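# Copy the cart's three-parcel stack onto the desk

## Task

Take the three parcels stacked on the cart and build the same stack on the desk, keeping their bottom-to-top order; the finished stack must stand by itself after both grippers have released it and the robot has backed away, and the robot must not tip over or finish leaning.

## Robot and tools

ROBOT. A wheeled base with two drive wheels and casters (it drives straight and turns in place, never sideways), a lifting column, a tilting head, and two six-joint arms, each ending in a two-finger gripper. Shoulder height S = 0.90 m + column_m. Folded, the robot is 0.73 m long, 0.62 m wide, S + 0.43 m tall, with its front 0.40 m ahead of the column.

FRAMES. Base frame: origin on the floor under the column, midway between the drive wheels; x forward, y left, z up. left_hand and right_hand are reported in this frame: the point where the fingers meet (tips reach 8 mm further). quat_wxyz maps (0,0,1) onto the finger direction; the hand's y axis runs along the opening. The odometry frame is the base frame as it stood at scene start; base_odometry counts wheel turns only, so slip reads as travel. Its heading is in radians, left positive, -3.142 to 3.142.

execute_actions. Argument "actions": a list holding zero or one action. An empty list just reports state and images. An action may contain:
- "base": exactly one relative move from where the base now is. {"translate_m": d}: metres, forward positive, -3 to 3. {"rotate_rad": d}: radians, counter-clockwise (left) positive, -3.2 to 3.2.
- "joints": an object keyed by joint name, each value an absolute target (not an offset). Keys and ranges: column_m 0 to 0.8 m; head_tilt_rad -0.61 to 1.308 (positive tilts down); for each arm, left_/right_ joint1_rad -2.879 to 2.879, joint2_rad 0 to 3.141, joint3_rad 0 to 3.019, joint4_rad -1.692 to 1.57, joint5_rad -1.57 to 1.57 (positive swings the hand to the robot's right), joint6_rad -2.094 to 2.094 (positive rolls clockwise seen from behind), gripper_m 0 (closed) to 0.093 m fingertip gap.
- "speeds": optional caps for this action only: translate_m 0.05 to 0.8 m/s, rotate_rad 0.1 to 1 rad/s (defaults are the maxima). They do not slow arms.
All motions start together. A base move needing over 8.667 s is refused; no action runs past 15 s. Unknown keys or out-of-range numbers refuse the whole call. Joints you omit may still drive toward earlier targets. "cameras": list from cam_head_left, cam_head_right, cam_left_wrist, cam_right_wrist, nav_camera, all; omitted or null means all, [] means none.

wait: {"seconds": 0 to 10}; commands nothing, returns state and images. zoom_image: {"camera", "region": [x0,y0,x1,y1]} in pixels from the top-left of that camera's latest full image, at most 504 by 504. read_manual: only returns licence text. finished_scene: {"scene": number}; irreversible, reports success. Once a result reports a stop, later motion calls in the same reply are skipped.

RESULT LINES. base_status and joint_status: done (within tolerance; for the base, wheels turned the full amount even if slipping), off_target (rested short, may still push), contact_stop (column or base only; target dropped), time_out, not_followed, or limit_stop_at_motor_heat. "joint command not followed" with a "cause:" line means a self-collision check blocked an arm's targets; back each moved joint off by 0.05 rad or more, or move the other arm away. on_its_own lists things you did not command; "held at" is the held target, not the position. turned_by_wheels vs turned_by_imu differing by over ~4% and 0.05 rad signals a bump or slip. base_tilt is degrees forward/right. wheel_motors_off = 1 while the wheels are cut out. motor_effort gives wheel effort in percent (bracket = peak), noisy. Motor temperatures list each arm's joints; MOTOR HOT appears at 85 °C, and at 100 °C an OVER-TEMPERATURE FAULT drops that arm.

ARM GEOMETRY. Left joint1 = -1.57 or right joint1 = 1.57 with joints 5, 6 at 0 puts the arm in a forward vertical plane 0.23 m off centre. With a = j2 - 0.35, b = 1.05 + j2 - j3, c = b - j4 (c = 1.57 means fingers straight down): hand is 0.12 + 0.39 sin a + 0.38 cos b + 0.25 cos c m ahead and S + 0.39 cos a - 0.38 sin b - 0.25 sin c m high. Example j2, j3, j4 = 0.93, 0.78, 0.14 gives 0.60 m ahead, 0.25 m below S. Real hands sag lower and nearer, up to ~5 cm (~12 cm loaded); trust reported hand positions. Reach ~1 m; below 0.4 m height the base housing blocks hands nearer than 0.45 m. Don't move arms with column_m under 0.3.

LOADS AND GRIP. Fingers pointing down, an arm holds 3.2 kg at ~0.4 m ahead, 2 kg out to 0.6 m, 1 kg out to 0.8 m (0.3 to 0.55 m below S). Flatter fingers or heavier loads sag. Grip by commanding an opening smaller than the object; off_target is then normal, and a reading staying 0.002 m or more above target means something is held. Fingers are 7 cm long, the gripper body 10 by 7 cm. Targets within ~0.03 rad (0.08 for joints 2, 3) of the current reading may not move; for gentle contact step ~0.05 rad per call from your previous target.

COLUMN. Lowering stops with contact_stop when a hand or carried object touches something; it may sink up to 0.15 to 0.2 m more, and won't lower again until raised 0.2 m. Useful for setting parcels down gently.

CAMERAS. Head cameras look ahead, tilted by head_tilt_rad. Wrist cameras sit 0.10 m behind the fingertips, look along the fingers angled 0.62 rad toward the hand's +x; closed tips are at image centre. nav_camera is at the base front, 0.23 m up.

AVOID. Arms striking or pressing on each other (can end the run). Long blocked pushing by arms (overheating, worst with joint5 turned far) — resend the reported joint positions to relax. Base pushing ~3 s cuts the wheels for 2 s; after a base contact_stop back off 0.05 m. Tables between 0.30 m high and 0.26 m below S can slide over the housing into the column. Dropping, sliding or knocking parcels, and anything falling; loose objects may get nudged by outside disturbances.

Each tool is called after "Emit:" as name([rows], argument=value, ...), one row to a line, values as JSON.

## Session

Emit:
execute_actions(actions=[])

Scene clock: 0.00 s.
Motor temperatures (°C, as the motors report them): left_arm=[27 29 28 28 25 29] | right_arm=[26 29 28 27 27 27]
base_odometry: x=+0.000 y=+0.000 heading=+0.000 (m, m, rad; odometry frame)
turned_by_wheels: +0.000 (rad since the last result)
turned_by_imu: +0.000 (rad since the last result)
base_tilt: forward=+0.4 right=+0.0 (deg)
base_status: not commanded
joint_positions: column_m=+0.553 head_tilt_rad=+0.892 left_joint1_rad=-1.559 left_joint2_rad=+0.902 left_joint3_rad=+0.390 left_joint4_rad=-0.990 left_joint5_rad=-0.045 left_joint6_rad=+0.104 left_gripper_m=+0.094 right_joint1_rad=+1.566 right_joint2_rad=+0.848 right_joint3_rad=+0.404 right_joint4_rad=-0.950 right_joint5_rad=-0.017 right_joint6_rad=-0.080 right_gripper_m=+0.094
joint_status: not commanded
wheel_motors_off: 0
motor_effort: left_wheel=+2 right_wheel=+4 (%)
left_hand: x=+0.1277 y=+0.2345 z=+1.2636 quat_wxyz=(+0.470, -0.051, -0.881, +0.002) (m; base frame)
right_hand: x=+0.1512 y=-0.2236 z=+1.2540 quat_wxyz=(+0.421, +0.031, -0.906, -0.023) (m; base frame)
pictures: cam_head_left, cam_head_right, cam_left_wrist, cam_right_wrist, nav_camera
Images, in order (width x height): cam_head_left 672x504, cam_head_right 672x504, cam_left_wrist 672x504, cam_right_wrist 672x504, nav_camera 672x504.

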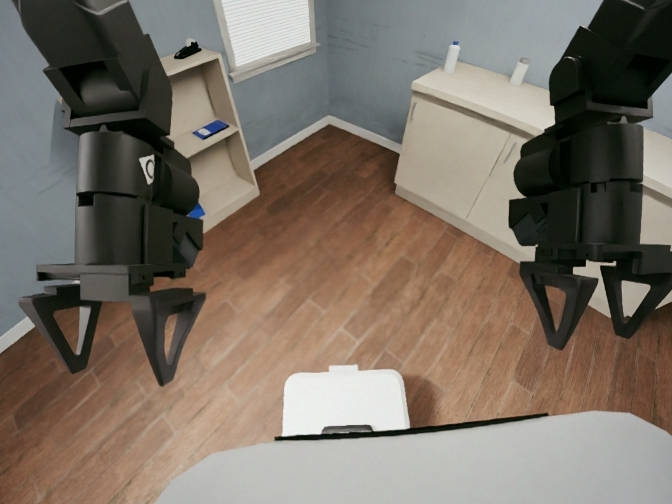

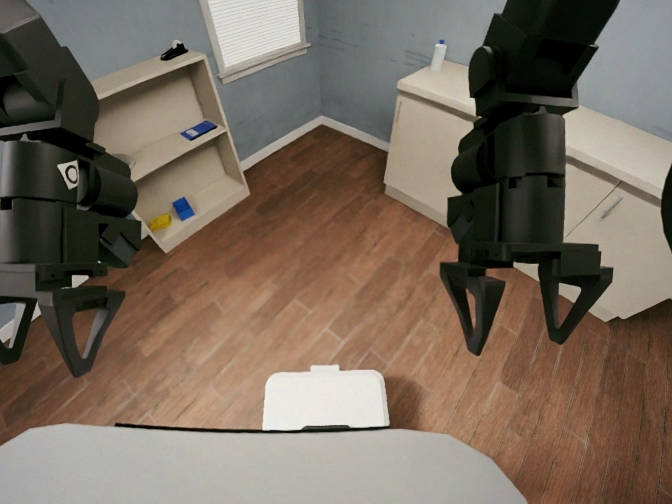

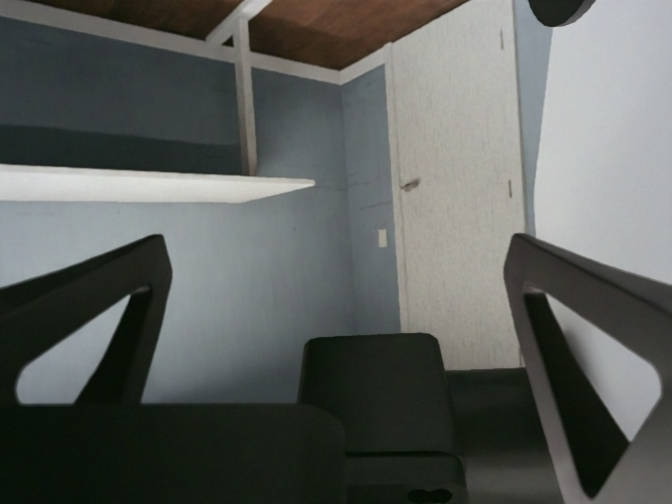

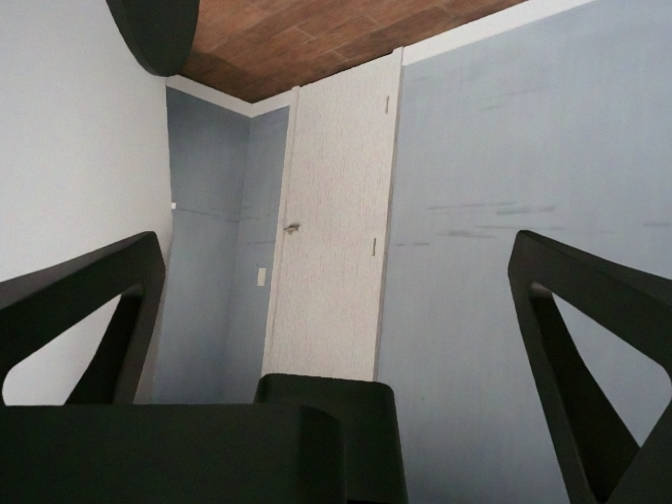

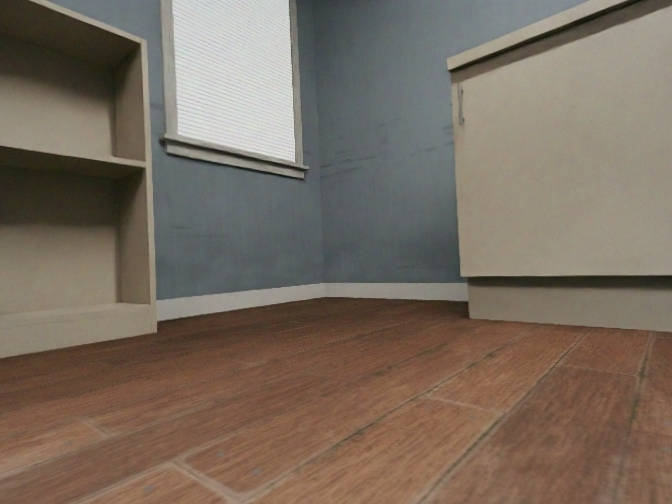

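Similar layout; desk appears higher.

Emit:
execute_actions([
  {"base":{"rotate_rad":-1.9},"joints":{"head_tilt_rad":0.6,"left_joint1_rad":-1.5,"left_joint2_rad":0.52,"left_joint3_rad":0.758,"left_joint4_rad":-0.76,"right_joint1_rad":1.8,"right_joint2_rad":1.326,"right_joint3_rad":1.41,"right_joint4_rad":-0.57,"right_joint5_rad":0.31,"right_joint6_rad":0.17}},
], cameras=["cam_head_left","cam_head_right","nav_camera"])

Scene clock: 7.90 s.
Motor temperatures (°C, as the motors report them): left_arm=[27 29 28 28 25 29] | right_arm=[26 30 28 27 27 27]
base_odometry: x=+0.000 y=+0.000 heading=-1.899 (m, m, rad; odometry frame)
turned_by_wheels: -1.899 (rad since the last result)
turned_by_imu: -1.891 (rad since the last result)
base_tilt: forward=+0.4 right=+0.0 (deg)
base_status: done
joint_positions: column_m=+0.553 head_tilt_rad=+0.618 left_joint1_rad=-1.502 left_joint2_rad=+0.510 left_joint3_rad=+0.752 left_joint4_rad=-0.753 left_joint5_rad=-0.045 left_joint6_rad=+0.104 left_gripper_m=+0.094 right_joint1_rad=+1.805 right_joint2_rad=+1.317 right_joint3_rad=+1.410 right_joint4_rad=-0.569 right_joint5_rad=+0.307 right_joint6_rad=+0.156 right_gripper_m=+0.094
joint_status: all done
wheel_motors_off: 0
motor_effort: left_wheel=+6(31) right_wheel=-7(70) (%)
left_hand: x=+0.4539 y=+0.2535 z=+1.3154 quat_wxyz=(-0.003, -0.035, -0.998, -0.052) (m; base frame)
right_hand: x=+0.6715 y=-0.1401 z=+1.1267 quat_wxyz=(-0.036, -0.026, -0.998, +0.048) (m; base frame)
pictures: cam_head_left, cam_head_right, nav_camera
Images, in order (width x height): cam_head_left 672x504, cam_head_right 672x504, nav_camera 672x504.

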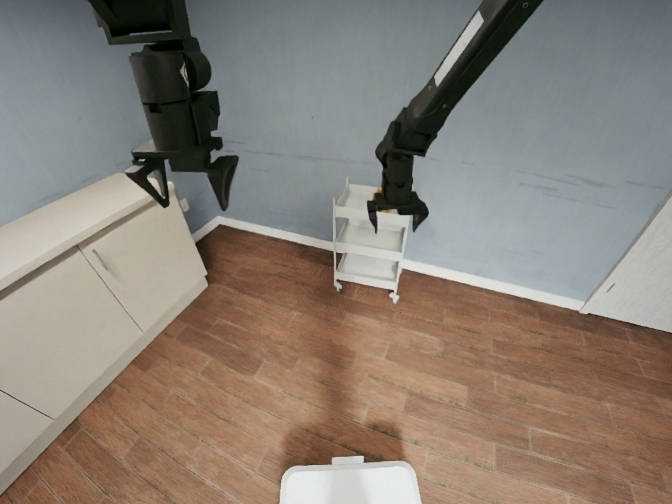

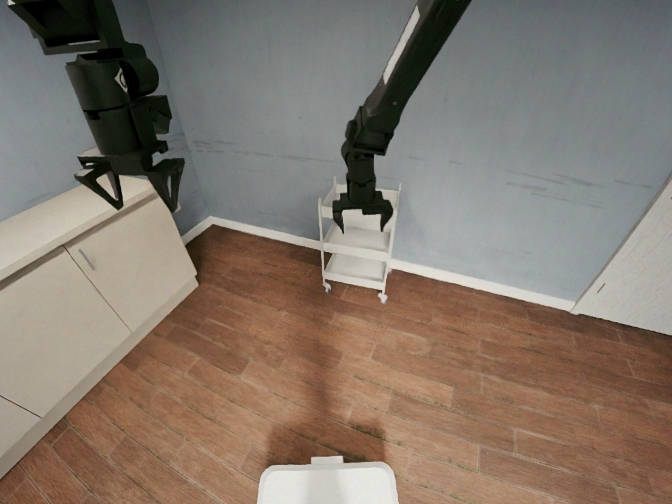

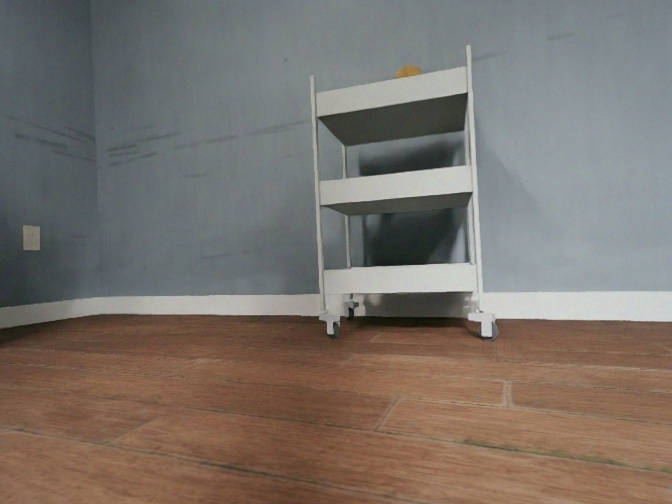

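Emit:
execute_actions([
  {"base":{"rotate_rad":-0.07},"joints":{"column_m":0.47}},
], cameras=[])

Emit:
execute_actions([
  {"base":{"translate_m":0.95},"joints":{"column_m":0.37}},
], cameras=["cam_head_left","cam_right_wrist"])

Emit:
zoom_image(camera="cam_head_left", region=[290,200,530,380])

Scene clock: 14.67 s.
Motor temperatures (°C, as the motors report them): left_arm=[27 29 29 28 25 29] | right_arm=[26 30 28 27 27 27]
base_odometry: x=+0.000 y=+0.000 heading=-1.968 (m, m, rad; odometry frame)
turned_by_wheels: -0.069 (rad since the last result)
turned_by_imu: -0.070 (rad since the last result)
base_tilt: forward=+0.4 right=+0.0 (deg)
base_status: done
joint_positions: column_m=+0.470 head_tilt_rad=+0.617 left_joint1_rad=-1.502 left_joint2_rad=+0.510 left_joint3_rad=+0.752 left_joint4_rad=-0.753 left_joint5_rad=-0.045 left_joint6_rad=+0.104 left_gripper_m=+0.094 right_joint1_rad=+1.804 right_joint2_rad=+1.318 right_joint3_rad=+1.409 right_joint4_rad=-0.569 right_joint5_rad=+0.308 right_joint6_rad=+0.156 right_gripper_m=+0.094
joint_status: all done
wheel_motors_off: 0
motor_effort: left_wheel=+8(28) right_wheel=-8(32) (%)
left_hand: x=+0.4538 y=+0.2535 z=+1.2320 quat_wxyz=(-0.003, -0.035, -0.998, -0.052) (m; base frame)
right_hand: x=+0.6710 y=-0.1409 z=+1.0429 quat_wxyz=(-0.035, -0.026, -0.998, +0.049) (m; base frame)
pictures: none
No camera images: the call's "cameras" was empty. Leave "cameras" out to get every camera's image.

Scene clock: 18.00 s.
Motor temperatures (°C, as the motors report them): left_arm=[27 30 29 28 25 29] | right_arm=[26 31 28 27 27 27]
base_odometry: x=-0.368 y=-0.876 heading=-1.969 (m, m, rad; odometry frame)
turned_by_wheels: -0.001 (rad since the last result)
turned_by_imu: -0.001 (rad since the last result)
base_tilt: forward=+0.5 right=+0.1 (deg)
base_status: done
joint_positions: column_m=+0.370 head_tilt_rad=+0.617 left_joint1_rad=-1.502 left_joint2_rad=+0.512 left_joint3_rad=+0.750 left_joint4_rad=-0.755 left_joint5_rad=-0.045 left_joint6_rad=+0.104 left_gripper_m=+0.094 right_joint1_rad=+1.804 right_joint2_rad=+1.318 right_joint3_rad=+1.405 right_joint4_rad=-0.569 right_joint5_rad=+0.308 right_joint6_rad=+0.156 right_gripper_m=+0.094
joint_status: all done
wheel_motors_off: 0
motor_effort: left_wheel=-1(63) right_wheel=+2(80) (%)
left_hand: x=+0.4520 y=+0.2535 z=+1.1306 quat_wxyz=(+0.000, -0.035, -0.998, -0.052) (m; base frame)
right_hand: x=+0.6688 y=-0.1409 z=+0.9418 quat_wxyz=(-0.033, -0.026, -0.998, +0.049) (m; base frame)
pictures: cam_head_left, cam_right_wrist
Images, in order (width x height): cam_head_left 672x504, cam_right_wrist 672x504.

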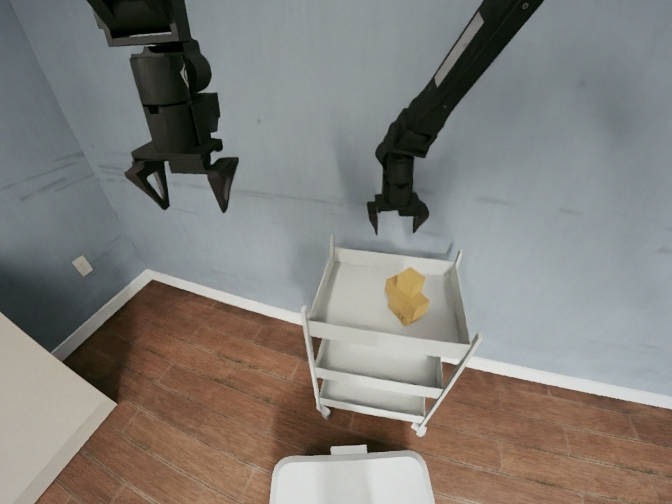

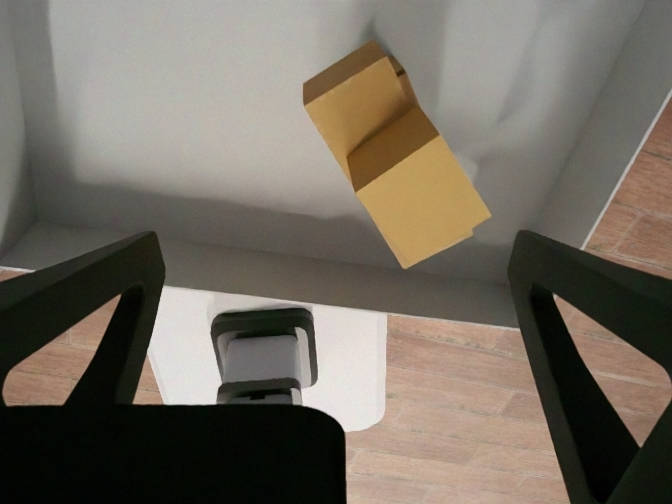

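Region (290, 200, 530, 380) of cam_head_left's 672x504 image, scaled by 2.100, with more detail than that image has; it fills the top 378 rows of this view, and the rest is white.

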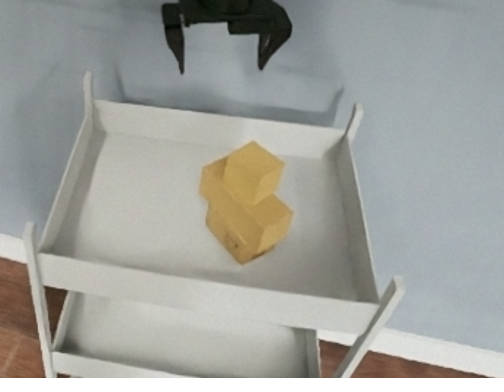

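Emit:
execute_actions([
  {"base":{"translate_m":-0.03},"joints":{"column_m":0.33,"right_joint6_rad":-0.54}},
], cameras=[])

Emit:
execute_actions([
  {"base":{"rotate_rad":-0.066},"joints":{"column_m":0.285}},
], cameras=["cam_right_wrist"])

Scene clock: 23.80 s.
Motor temperatures (°C, as the motors report them): left_arm=[27 30 30 28 25 29] | right_arm=[26 31 28 27 27 27]
base_odometry: x=-0.356 y=-0.848 heading=-1.969 (m, m, rad; odometry frame)
turned_by_wheels: +0.000 (rad since the last result)
turned_by_imu: -0.001 (rad since the last result)
base_tilt: forward=+0.4 right=-0.1 (deg)
base_status: done
joint_positions: column_m=+0.330 head_tilt_rad=+0.617 left_joint1_rad=-1.502 left_joint2_rad=+0.512 left_joint3_rad=+0.749 left_joint4_rad=-0.756 left_joint5_rad=-0.045 left_joint6_rad=+0.104 left_gripper_m=+0.094 right_joint1_rad=+1.804 right_joint2_rad=+1.319 right_joint3_rad=+1.402 right_joint4_rad=-0.569 right_joint5_rad=+0.308 right_joint6_rad=-0.526 right_gripper_m=+0.094
joint_status: all done
wheel_motors_off: 0
motor_effort: left_wheel=+1(31) right_wheel=+0(27) (%)
left_hand: x=+0.4512 y=+0.2535 z=+1.0903 quat_wxyz=(+0.001, -0.035, -0.998, -0.052) (m; base frame)
right_hand: x=+0.6670 y=-0.1409 z=+0.9006 quat_wxyz=(-0.013, +0.310, -0.949, +0.057) (m; base frame)
pictures: none
No camera images: the call's "cameras" was empty. Leave "cameras" out to get every camera's image.

Scene clock: 24.97 s.
Motor temperatures (°C, as the motors report them): left_arm=[27 30 30 28 25 29] | right_arm=[26 31 28 27 27 27]
base_odometry: x=-0.356 y=-0.849 heading=-2.031 (m, m, rad; odometry frame)
turned_by_wheels: -0.063 (rad since the last result)
turned_by_imu: -0.061 (rad since the last result)
base_tilt: forward=+0.4 right=-0.1 (deg)
base_status: done
joint_positions: column_m=+0.285 head_tilt_rad=+0.617 left_joint1_rad=-1.502 left_joint2_rad=+0.512 left_joint3_rad=+0.749 left_joint4_rad=-0.756 left_joint5_rad=-0.045 left_joint6_rad=+0.104 left_gripper_m=+0.094 right_joint1_rad=+1.804 right_joint2_rad=+1.320 right_joint3_rad=+1.402 right_joint4_rad=-0.569 right_joint5_rad=+0.308 right_joint6_rad=-0.526 right_gripper_m=+0.094
joint_status: all done
wheel_motors_off: 0
motor_effort: left_wheel=+0(54) right_wheel=+0(67) (%)
left_hand: x=+0.4512 y=+0.2535 z=+1.0453 quat_wxyz=(+0.001, -0.035, -0.998, -0.052) (m; base frame)
right_hand: x=+0.6668 y=-0.1409 z=+0.8554 quat_wxyz=(-0.013, +0.310, -0.949, +0.057) (m; base frame)
pictures: cam_right_wrist
Images, in order (width x height): cam_right_wrist 672x504.

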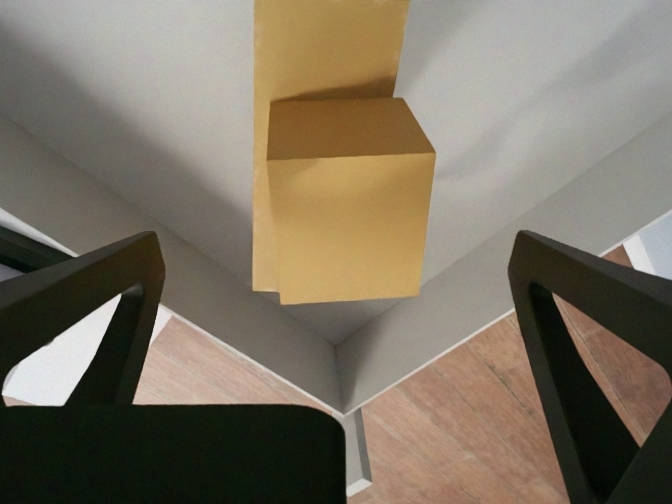

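Emit:
execute_actions([
  {"base":{"rotate_rad":-0.015},"joints":{"column_m":0.215}},
], cameras=["cam_right_wrist","cam_head_left"])

Emit:
zoom_image(camera="cam_head_left", region=[330,180,470,285])

Scene clock: 32.57 s.
Motor temperatures (°C, as the motors report them): left_arm=[27 30 30 28 25 29] | right_arm=[26 31 29 27 27 27]
base_odometry: x=-0.356 y=-0.849 heading=-2.044 (m, m, rad; odometry frame)
turned_by_wheels: -0.012 (rad since the last result)
turned_by_imu: -0.014 (rad since the last result)
base_tilt: forward=+0.4 right=+0.0 (deg)
base_status: done
joint_positions: column_m=+0.215 head_tilt_rad=+0.617 left_joint1_rad=-1.502 left_joint2_rad=+0.512 left_joint3_rad=+0.749 left_joint4_rad=-0.756 left_joint5_rad=-0.045 left_joint6_rad=+0.104 left_gripper_m=+0.094 right_joint1_rad=+1.803 right_joint2_rad=+1.320 right_joint3_rad=+1.402 right_joint4_rad=-0.569 right_joint5_rad=+0.308 right_joint6_rad=-0.526 right_gripper_m=+0.094
joint_status: all done
wheel_motors_off: 0
motor_effort: left_wheel=+2(41) right_wheel=-2(77) (%)
left_hand: x=+0.4512 y=+0.2535 z=+0.9753 quat_wxyz=(+0.001, -0.035, -0.998, -0.052) (m; base frame)
right_hand: x=+0.6669 y=-0.1416 z=+0.7853 quat_wxyz=(-0.013, +0.310, -0.949, +0.057) (m; base frame)
pictures: cam_head_left, cam_right_wrist
Images, in order (width x height): cam_head_left 672x504, cam_right_wrist 672x504.

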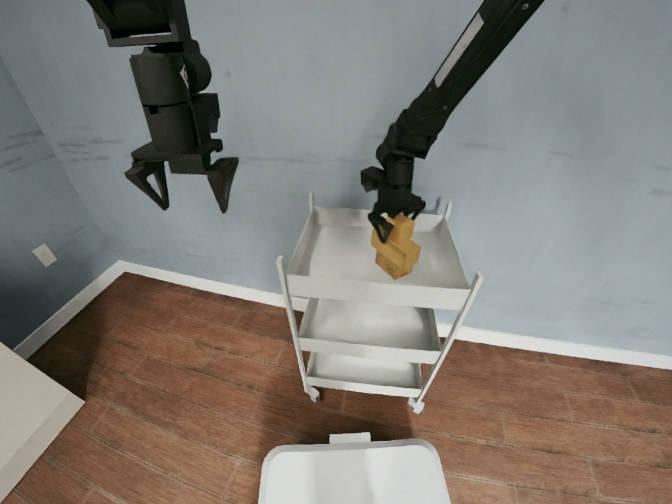

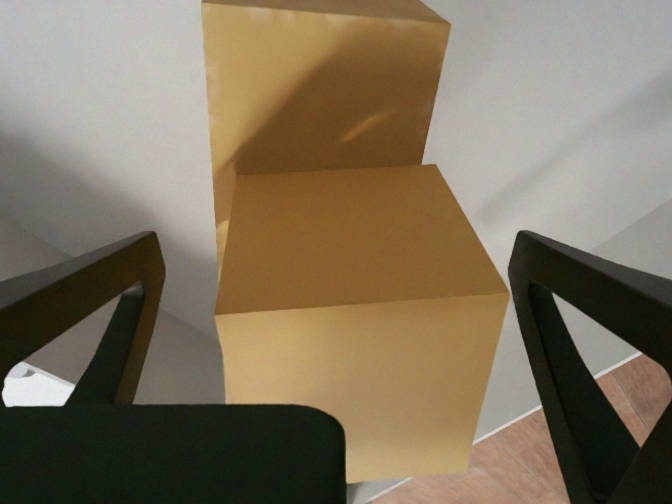

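Region (330, 180, 470, 285) of cam_head_left's 672x504 image, scaled by 3.600, with more detail than that image has; it fills the top 378 rows of this view, and the rest is white.

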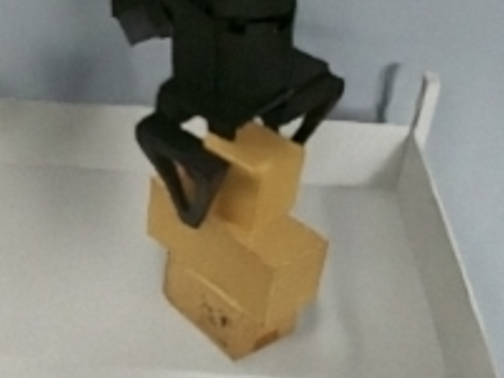

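Emit:
execute_actions([
  {"base":{"rotate_rad":-0.02},"joints":{"column_m":0.225}},
], cameras=[])

Emit:
execute_actions([
  {"joints":{"right_gripper_m":0.03}},
], cameras=["cam_right_wrist"])

Emit:
execute_actions([
  {"joints":{"column_m":0.24}},
], cameras=[])

Emit:
execute_actions([
  {"base":{"rotate_rad":0.23},"joints":{"right_joint6_rad":-1.05}},
], cameras=[])

Emit:
execute_actions([
  {"joints":{"column_m":0.135}},
], cameras=["cam_right_wrist","cam_head_left"])

Scene clock: 41.10 s.
Motor temperatures (°C, as the motors report them): left_arm=[27 30 30 28 25 29] | right_arm=[26 32 29 27 27 27]
base_odometry: x=-0.357 y=-0.849 heading=-2.061 (m, m, rad; odometry frame)
turned_by_wheels: -0.017 (rad since the last result)
turned_by_imu: -0.018 (rad since the last result)
base_tilt: forward=+0.4 right=+0.0 (deg)
base_status: done
joint_positions: column_m=+0.225 head_tilt_rad=+0.617 left_joint1_rad=-1.502 left_joint2_rad=+0.512 left_joint3_rad=+0.749 left_joint4_rad=-0.756 left_joint5_rad=-0.045 left_joint6_rad=+0.104 left_gripper_m=+0.094 right_joint1_rad=+1.802 right_joint2_rad=+1.321 right_joint3_rad=+1.402 right_joint4_rad=-0.569 right_joint5_rad=+0.308 right_joint6_rad=-0.526 right_gripper_m=+0.094
joint_status: all done
wheel_motors_off: 0
motor_effort: left_wheel=+0(37) right_wheel=+0(86) (%)
left_hand: x=+0.4510 y=+0.2535 z=+0.9851 quat_wxyz=(+0.001, -0.035, -0.998, -0.052) (m; base frame)
right_hand: x=+0.6666 y=-0.1424 z=+0.7944 quat_wxyz=(-0.012, +0.310, -0.949, +0.058) (m; base frame)
pictures: none
No camera images: the call's "cameras" was empty. Leave "cameras" out to get every camera's image.

Scene clock: 41.73 s.
Motor temperatures (°C, as the motors report them): left_arm=[27 30 30 28 25 29] | right_arm=[26 32 29 27 27 27]
base_odometry: x=-0.357 y=-0.849 heading=-2.061 (m, m, rad; odometry frame)
turned_by_wheels: +0.000 (rad since the last result)
turned_by_imu: +0.000 (rad since the last result)
base_tilt: forward=+0.6 right=+0.0 (deg)
base_status: not commanded
joint_positions: column_m=+0.225 head_tilt_rad=+0.617 left_joint1_rad=-1.502 left_joint2_rad=+0.512 left_joint3_rad=+0.749 left_joint4_rad=-0.756 left_joint5_rad=-0.045 left_joint6_rad=+0.104 left_gripper_m=+0.094 right_joint1_rad=+1.802 right_joint2_rad=+1.321 right_joint3_rad=+1.402 right_joint4_rad=-0.569 right_joint5_rad=+0.308 right_joint6_rad=-0.527 right_gripper_m=+0.049
joint_status: right_gripper_m off_target (ended at +0.049, target +0.030)
wheel_motors_off: 0
motor_effort: left_wheel=+0(1) right_wheel=-1(1) (%)
left_hand: x=+0.4510 y=+0.2535 z=+0.9851 quat_wxyz=(+0.001, -0.035, -0.998, -0.052) (m; base frame)
right_hand: x=+0.6666 y=-0.1425 z=+0.7944 quat_wxyz=(-0.012, +0.310, -0.949, +0.058) (m; base frame)
pictures: cam_right_wrist
Images, in order (width x height): cam_right_wrist 672x504.

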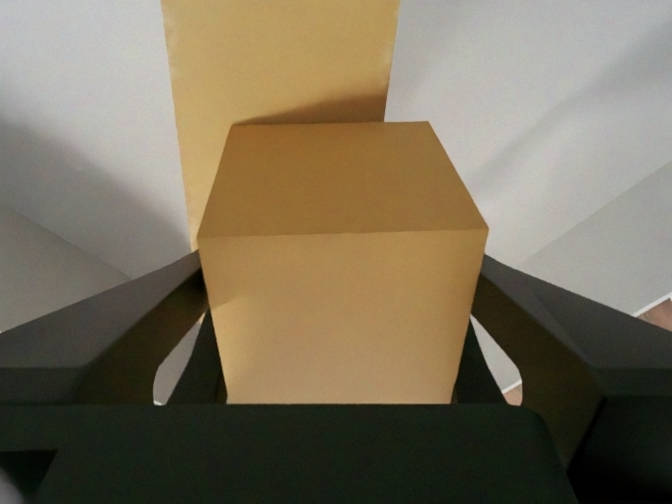

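Scene clock: 42.50 s.
Motor temperatures (°C, as the motors report them): left_arm=[27 30 31 28 25 29] | right_arm=[26 32 29 27 27 27]
base_odometry: x=-0.357 y=-0.849 heading=-2.061 (m, m, rad; odometry frame)
turned_by_wheels: +0.000 (rad since the last result)
turned_by_imu: +0.000 (rad since the last result)
base_tilt: forward=+0.4 right=+0.0 (deg)
base_status: not commanded
joint_positions: column_m=+0.240 head_tilt_rad=+0.617 left_joint1_rad=-1.502 left_joint2_rad=+0.512 left_joint3_rad=+0.749 left_joint4_rad=-0.756 left_joint5_rad=-0.045 left_joint6_rad=+0.104 left_gripper_m=+0.094 right_joint1_rad=+1.802 right_joint2_rad=+1.321 right_joint3_rad=+1.402 right_joint4_rad=-0.569 right_joint5_rad=+0.308 right_joint6_rad=-0.527 right_gripper_m=+0.049
joint_status: all done
wheel_motors_off: 0
motor_effort: left_wheel=+2(2) right_wheel=-2(2) (%)
left_hand: x=+0.4510 y=+0.2535 z=+1.0001 quat_wxyz=(+0.001, -0.035, -0.998, -0.052) (m; base frame)
right_hand: x=+0.6663 y=-0.1424 z=+0.8090 quat_wxyz=(-0.012, +0.310, -0.949, +0.058) (m; base frame)
pictures: none
No camera images: the call's "cameras" was empty. Leave "cameras" out to get every camera's image.

Scene clock: 43.93 s.
Motor temperatures (°C, as the motors report them): left_arm=[27 30 31 28 25 29] | right_arm=[26 32 29 27 27 27]
base_odometry: x=-0.357 y=-0.850 heading=-1.834 (m, m, rad; odometry frame)
turned_by_wheels: +0.227 (rad since the last result)
turned_by_imu: +0.218 (rad since the last result)
base_tilt: forward=+0.5 right=+0.1 (deg)
base_status: done
joint_positions: column_m=+0.240 head_tilt_rad=+0.617 left_joint1_rad=-1.502 left_joint2_rad=+0.512 left_joint3_rad=+0.749 left_joint4_rad=-0.756 left_joint5_rad=-0.045 left_joint6_rad=+0.104 left_gripper_m=+0.094 right_joint1_rad=+1.802 right_joint2_rad=+1.321 right_joint3_rad=+1.402 right_joint4_rad=-0.569 right_joint5_rad=+0.308 right_joint6_rad=-1.036 right_gripper_m=+0.049
joint_status: all done
wheel_motors_off: 0
motor_effort: left_wheel=+0(61) right_wheel=+0(75) (%)
left_hand: x=+0.4510 y=+0.2535 z=+1.0001 quat_wxyz=(+0.001, -0.035, -0.998, -0.052) (m; base frame)
right_hand: x=+0.6663 y=-0.1424 z=+0.8090 quat_wxyz=(+0.003, +0.539, -0.840, +0.059) (m; base frame)
pictures: none
No camera images: the call's "cameras" was empty. Leave "cameras" out to get every camera's image.

Scene clock: 45.87 s.
Motor temperatures (°C, as the motors report them): left_arm=[27 30 31 28 25 29] | right_arm=[26 32 29 27 27 27]
base_odometry: x=-0.357 y=-0.850 heading=-1.834 (m, m, rad; odometry frame)
turned_by_wheels: +0.000 (rad since the last result)
turned_by_imu: -0.001 (rad since the last result)
base_tilt: forward=+0.5 right=+0.0 (deg)
base_status: not commanded
joint_positions: column_m=+0.135 head_tilt_rad=+0.617 left_joint1_rad=-1.502 left_joint2_rad=+0.512 left_joint3_rad=+0.749 left_joint4_rad=-0.756 left_joint5_rad=-0.045 left_joint6_rad=+0.104 left_gripper_m=+0.094 right_joint1_rad=+1.802 right_joint2_rad=+1.321 right_joint3_rad=+1.402 right_joint4_rad=-0.569 right_joint5_rad=+0.308 right_joint6_rad=-1.036 right_gripper_m=+0.049
joint_status: all done
wheel_motors_off: 0
motor_effort: left_wheel=-2(2) right_wheel=+2(2) (%)
left_hand: x=+0.4510 y=+0.2535 z=+0.8952 quat_wxyz=(+0.001, -0.035, -0.998, -0.052) (m; base frame)
right_hand: x=+0.6663 y=-0.1424 z=+0.7041 quat_wxyz=(+0.003, +0.539, -0.840, +0.059) (m; base frame)
pictures: cam_head_left, cam_right_wrist
Images, in order (width x height): cam_head_left 672x504, cam_right_wrist 672x504.

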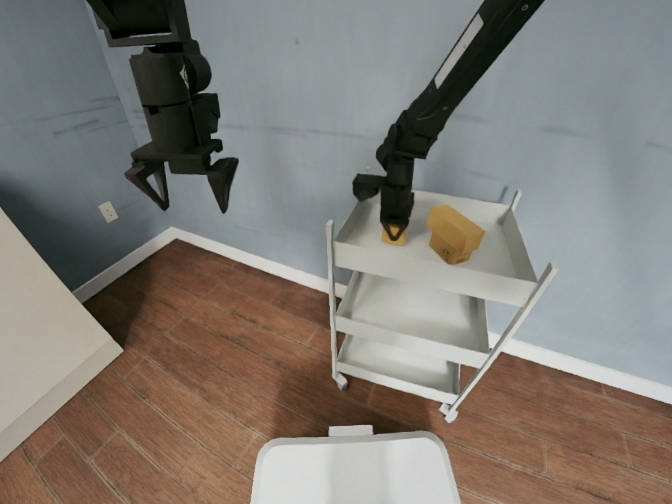

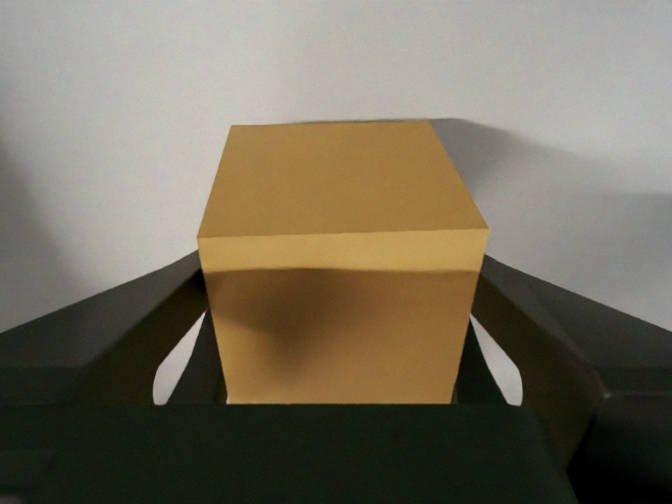

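Emit:
execute_actions([
  {"joints":{"column_m":0.124}},
], cameras=[])

Emit:
execute_actions([
  {"joints":{"right_gripper_m":0.093}},
], cameras=[])

Emit:
execute_actions([
  {"joints":{"column_m":0.235}},
], cameras=[])

Emit:
execute_actions([
  {"base":{"rotate_rad":-0.21},"joints":{"right_joint6_rad":-0.46}},
], cameras=["cam_right_wrist"])

Scene clock: 51.07 s.
Motor temperatures (°C, as the motors report them): left_arm=[27 30 31 28 25 29] | right_arm=[26 32 29 27 27 27]
base_odometry: x=-0.357 y=-0.850 heading=-1.834 (m, m, rad; odometry frame)
turned_by_wheels: +0.000 (rad since the last result)
turned_by_imu: -0.002 (rad since the last result)
base_tilt: forward=+0.4 right=-0.1 (deg)
base_status: not commanded
joint_positions: column_m=+0.124 head_tilt_rad=+0.617 left_joint1_rad=-1.502 left_joint2_rad=+0.512 left_joint3_rad=+0.749 left_joint4_rad=-0.756 left_joint5_rad=-0.045 left_joint6_rad=+0.104 left_gripper_m=+0.094 right_joint1_rad=+1.802 right_joint2_rad=+1.322 right_joint3_rad=+1.402 right_joint4_rad=-0.569 right_joint5_rad=+0.308 right_joint6_rad=-1.036 right_gripper_m=+0.049
joint_status: all done
wheel_motors_off: 0
motor_effort: left_wheel=-2(3) right_wheel=+3(3) (%)
left_hand: x=+0.4510 y=+0.2535 z=+0.8842 quat_wxyz=(+0.001, -0.035, -0.998, -0.052) (m; base frame)
right_hand: x=+0.6660 y=-0.1424 z=+0.6928 quat_wxyz=(+0.004, +0.539, -0.840, +0.059) (m; base frame)
pictures: none
No camera images: the call's "cameras" was empty. Leave "cameras" out to get every camera's image.

Scene clock: 51.70 s.
Motor temperatures (°C, as the motors report them): left_arm=[27 30 31 28 25 29] | right_arm=[26 32 29 27 27 27]
base_odometry: x=-0.357 y=-0.850 heading=-1.834 (m, m, rad; odometry frame)
turned_by_wheels: +0.000 (rad since the last result)
turned_by_imu: +0.000 (rad since the last result)
base_tilt: forward=+0.4 right=+0.0 (deg)
base_status: not commanded
joint_positions: column_m=+0.124 head_tilt_rad=+0.617 left_joint1_rad=-1.502 left_joint2_rad=+0.512 left_joint3_rad=+0.749 left_joint4_rad=-0.756 left_joint5_rad=-0.045 left_joint6_rad=+0.104 left_gripper_m=+0.094 right_joint1_rad=+1.802 right_joint2_rad=+1.322 right_joint3_rad=+1.402 right_joint4_rad=-0.569 right_joint5_rad=+0.308 right_joint6_rad=-1.036 right_gripper_m=+0.093
joint_status: all done
wheel_motors_off: 0
motor_effort: left_wheel=-2(2) right_wheel=+3(3) (%)
left_hand: x=+0.4510 y=+0.2535 z=+0.8842 quat_wxyz=(+0.001, -0.035, -0.998, -0.052) (m; base frame)
right_hand: x=+0.6660 y=-0.1424 z=+0.6928 quat_wxyz=(+0.004, +0.539, -0.840, +0.059) (m; base frame)
pictures: none
No camera images: the call's "cameras" was empty. Leave "cameras" out to get every camera's image.

Scene clock: 53.73 s.
Motor temperatures (°C, as the motors report them): left_arm=[27 30 31 28 25 29] | right_arm=[26 32 29 27 27 27]
base_odometry: x=-0.357 y=-0.850 heading=-1.834 (m, m, rad; odometry frame)
turned_by_wheels: +0.000 (rad since the last result)
turned_by_imu: -0.001 (rad since the last result)
base_tilt: forward=+0.5 right=+0.0 (deg)
base_status: not commanded
joint_positions: column_m=+0.235 head_tilt_rad=+0.617 left_joint1_rad=-1.502 left_joint2_rad=+0.512 left_joint3_rad=+0.749 left_joint4_rad=-0.756 left_joint5_rad=-0.045 left_joint6_rad=+0.104 left_gripper_m=+0.094 right_joint1_rad=+1.802 right_joint2_rad=+1.322 right_joint3_rad=+1.402 right_joint4_rad=-0.569 right_joint5_rad=+0.308 right_joint6_rad=-1.036 right_gripper_m=+0.093
joint_status: all done
wheel_motors_off: 0
motor_effort: left_wheel=-2(2) right_wheel=+3(3) (%)
left_hand: x=+0.4510 y=+0.2535 z=+0.9951 quat_wxyz=(+0.001, -0.035, -0.998, -0.052) (m; base frame)
right_hand: x=+0.6660 y=-0.1424 z=+0.8036 quat_wxyz=(+0.004, +0.539, -0.840, +0.059) (m; base frame)
pictures: none
No camera images: the call's "cameras" was empty. Leave "cameras" out to get every camera's image.

Scene clock: 55.17 s.
Motor temperatures (°C, as the motors report them): left_arm=[27 30 31 28 25 29] | right_arm=[26 32 29 27 27 27]
base_odometry: x=-0.357 y=-0.850 heading=-2.041 (m, m, rad; odometry frame)
turned_by_wheels: -0.207 (rad since the last result)
turned_by_imu: -0.199 (rad since the last result)
base_tilt: forward=+0.5 right=+0.0 (deg)
base_status: done
joint_positions: column_m=+0.235 head_tilt_rad=+0.617 left_joint1_rad=-1.502 left_joint2_rad=+0.512 left_joint3_rad=+0.749 left_joint4_rad=-0.756 left_joint5_rad=-0.045 left_joint6_rad=+0.104 left_gripper_m=+0.094 right_joint1_rad=+1.802 right_joint2_rad=+1.322 right_joint3_rad=+1.402 right_joint4_rad=-0.569 right_joint5_rad=+0.308 right_joint6_rad=-0.473 right_gripper_m=+0.093
joint_status: all done
wheel_motors_off: 0
motor_effort: left_wheel=+1(73) right_wheel=+0(60) (%)
left_hand: x=+0.4510 y=+0.2535 z=+0.9951 quat_wxyz=(+0.001, -0.035, -0.998, -0.052) (m; base frame)
right_hand: x=+0.6660 y=-0.1424 z=+0.8036 quat_wxyz=(-0.013, +0.285, -0.957, +0.058) (m; base frame)
pictures: cam_right_wrist
Images, in order (width x height): cam_right_wrist 672x504.

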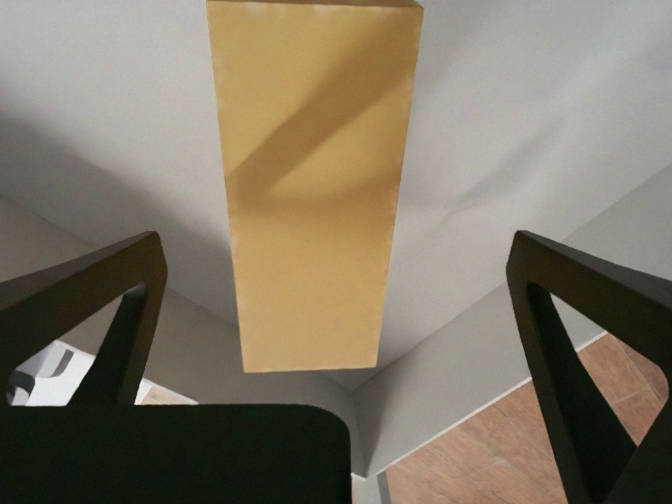

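Emit:
execute_actions([
  {"joints":{"column_m":0.178}},
], cameras=[])

Emit:
execute_actions([
  {"joints":{"right_gripper_m":0.02}},
], cameras=["cam_right_wrist"])

Emit:
execute_actions([
  {"joints":{"column_m":0.235}},
], cameras=[])

Emit:
execute_actions([
  {"base":{"rotate_rad":-0.43},"joints":{"right_joint1_rad":1.5,"right_joint2_rad":0.52,"right_joint3_rad":0.758,"right_joint4_rad":-0.76,"right_joint5_rad":0.1,"left_joint1_rad":-1.76,"left_joint2_rad":1.31,"left_joint3_rad":1.395,"left_joint4_rad":-0.595,"left_joint5_rad":-0.165,"left_joint6_rad":-1.17}},
], cameras=["cam_left_wrist","cam_head_left"])

Scene clock: 65.33 s.
Motor temperatures (°C, as the motors report them): left_arm=[27 30 31 28 25 29] | right_arm=[26 32 29 27 27 27]
base_odometry: x=-0.357 y=-0.850 heading=-2.041 (m, m, rad; odometry frame)
turned_by_wheels: +0.000 (rad since the last result)
turned_by_imu: -0.002 (rad since the last result)
base_tilt: forward=+0.4 right=-0.1 (deg)
base_status: not commanded
joint_positions: column_m=+0.178 head_tilt_rad=+0.617 left_joint1_rad=-1.502 left_joint2_rad=+0.512 left_joint3_rad=+0.749 left_joint4_rad=-0.756 left_joint5_rad=-0.045 left_joint6_rad=+0.104 left_gripper_m=+0.094 right_joint1_rad=+1.802 right_joint2_rad=+1.322 right_joint3_rad=+1.402 right_joint4_rad=-0.569 right_joint5_rad=+0.308 right_joint6_rad=-0.473 right_gripper_m=+0.093
joint_status: all done
wheel_motors_off: 0
motor_effort: left_wheel=+2(2) right_wheel=-2(3) (%)
left_hand: x=+0.4510 y=+0.2535 z=+0.9382 quat_wxyz=(+0.001, -0.035, -0.998, -0.052) (m; base frame)
right_hand: x=+0.6660 y=-0.1424 z=+0.7468 quat_wxyz=(-0.013, +0.285, -0.957, +0.058) (m; base frame)
pictures: none
No camera images: the call's "cameras" was empty. Leave "cameras" out to get every camera's image.

Scene clock: 66.00 s.
Motor temperatures (°C, as the motors report them): left_arm=[27 30 31 28 25 29] | right_arm=[26 32 29 27 27 27]
base_odometry: x=-0.357 y=-0.850 heading=-2.041 (m, m, rad; odometry frame)
turned_by_wheels: +0.000 (rad since the last result)
turned_by_imu: +0.000 (rad since the last result)
base_tilt: forward=+0.5 right=+0.0 (deg)
base_status: not commanded
joint_positions: column_m=+0.178 head_tilt_rad=+0.617 left_joint1_rad=-1.502 left_joint2_rad=+0.512 left_joint3_rad=+0.749 left_joint4_rad=-0.756 left_joint5_rad=-0.045 left_joint6_rad=+0.104 left_gripper_m=+0.094 right_joint1_rad=+1.802 right_joint2_rad=+1.322 right_joint3_rad=+1.402 right_joint4_rad=-0.569 right_joint5_rad=+0.308 right_joint6_rad=-0.473 right_gripper_m=+0.052
joint_status: right_gripper_m off_target (ended at +0.052, target +0.020)
wheel_motors_off: 0
motor_effort: left_wheel=+2(2) right_wheel=-2(2) (%)
left_hand: x=+0.4510 y=+0.2535 z=+0.9382 quat_wxyz=(+0.001, -0.035, -0.998, -0.052) (m; base frame)
right_hand: x=+0.6660 y=-0.1424 z=+0.7468 quat_wxyz=(-0.013, +0.285, -0.957, +0.058) (m; base frame)
pictures: cam_right_wrist
Images, in order (width x height): cam_right_wrist 672x504.

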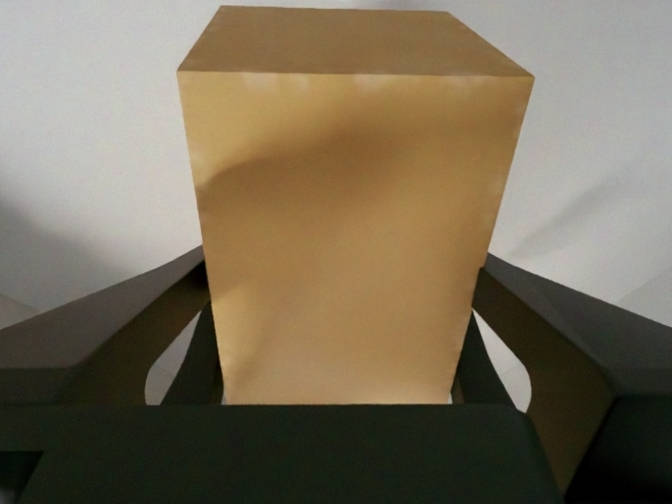

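Scene clock: 67.33 s.
Motor temperatures (°C, as the motors report them): left_arm=[27 30 31 28 25 29] | right_arm=[26 32 29 27 27 27]
base_odometry: x=-0.357 y=-0.850 heading=-2.041 (m, m, rad; odometry frame)
turned_by_wheels: +0.000 (rad since the last result)
turned_by_imu: -0.001 (rad since the last result)
base_tilt: forward=+0.4 right=-0.1 (deg)
base_status: not commanded
joint_positions: column_m=+0.235 head_tilt_rad=+0.617 left_joint1_rad=-1.502 left_joint2_rad=+0.512 left_joint3_rad=+0.749 left_joint4_rad=-0.756 left_joint5_rad=-0.045 left_joint6_rad=+0.104 left_gripper_m=+0.094 right_joint1_rad=+1.802 right_joint2_rad=+1.324 right_joint3_rad=+1.402 right_joint4_rad=-0.569 right_joint5_rad=+0.308 right_joint6_rad=-0.473 right_gripper_m=+0.052
joint_status: all done
wheel_motors_off: 0
motor_effort: left_wheel=+3(3) right_wheel=-2(3) (%)
left_hand: x=+0.4510 y=+0.2535 z=+0.9951 quat_wxyz=(+0.001, -0.035, -0.998, -0.052) (m; base frame)
right_hand: x=+0.6654 y=-0.1423 z=+0.8028 quat_wxyz=(-0.012, +0.285, -0.957, +0.057) (m; base frame)
pictures: none
No camera images: the call's "cameras" was empty. Leave "cameras" out to get every camera's image.

Scene clock: 69.23 s.
Motor temperatures (°C, as the motors report them): left_arm=[27 30 31 28 25 29] | right_arm=[26 32 29 27 27 27]
base_odometry: x=-0.357 y=-0.850 heading=-2.469 (m, m, rad; odometry frame)
turned_by_wheels: -0.429 (rad since the last result)
turned_by_imu: -0.421 (rad since the last result)
base_tilt: forward=+0.5 right=+0.0 (deg)
base_status: done
joint_positions: column_m=+0.235 head_tilt_rad=+0.617 left_joint1_rad=-1.756 left_joint2_rad=+1.331 left_joint3_rad=+1.374 left_joint4_rad=-0.592 left_joint5_rad=-0.164 left_joint6_rad=-1.162 left_gripper_m=+0.094 right_joint1_rad=+1.491 right_joint2_rad=+0.522 right_joint3_rad=+0.746 right_joint4_rad=-0.756 right_joint5_rad=+0.104 right_joint6_rad=-0.472 right_gripper_m=+0.052
joint_status: all done
wheel_motors_off: 0
motor_effort: left_wheel=+7(43) right_wheel=-6(87) (%)
left_hand: x=+0.6409 y=+0.1439 z=+0.7883 quat_wxyz=(+0.006, +0.508, -0.861, -0.007) (m; base frame)
right_hand: x=+0.4475 y=-0.2681 z=+0.9929 quat_wxyz=(+0.026, +0.214, -0.973, +0.083) (m; base frame)
pictures: cam_head_left, cam_left_wrist
Images, in order (width x height): cam_head_left 672x504, cam_left_wrist 672x504.

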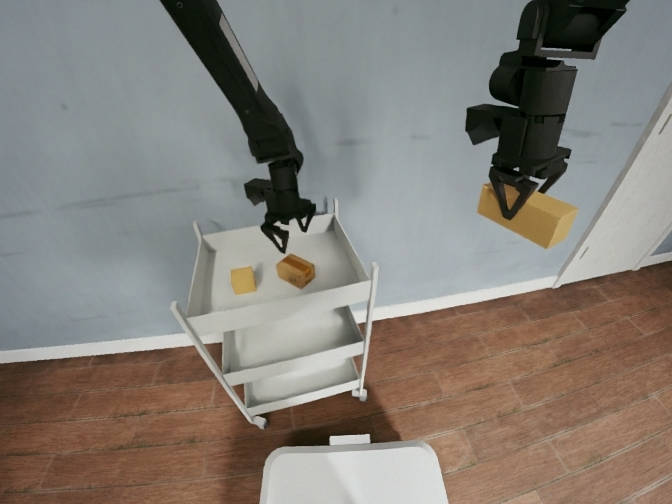

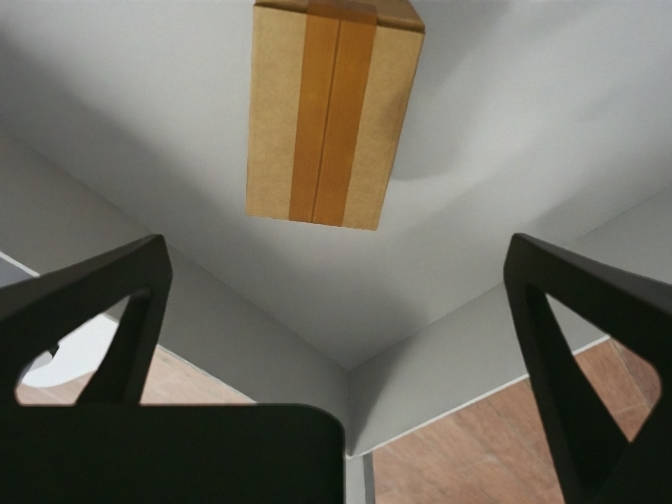

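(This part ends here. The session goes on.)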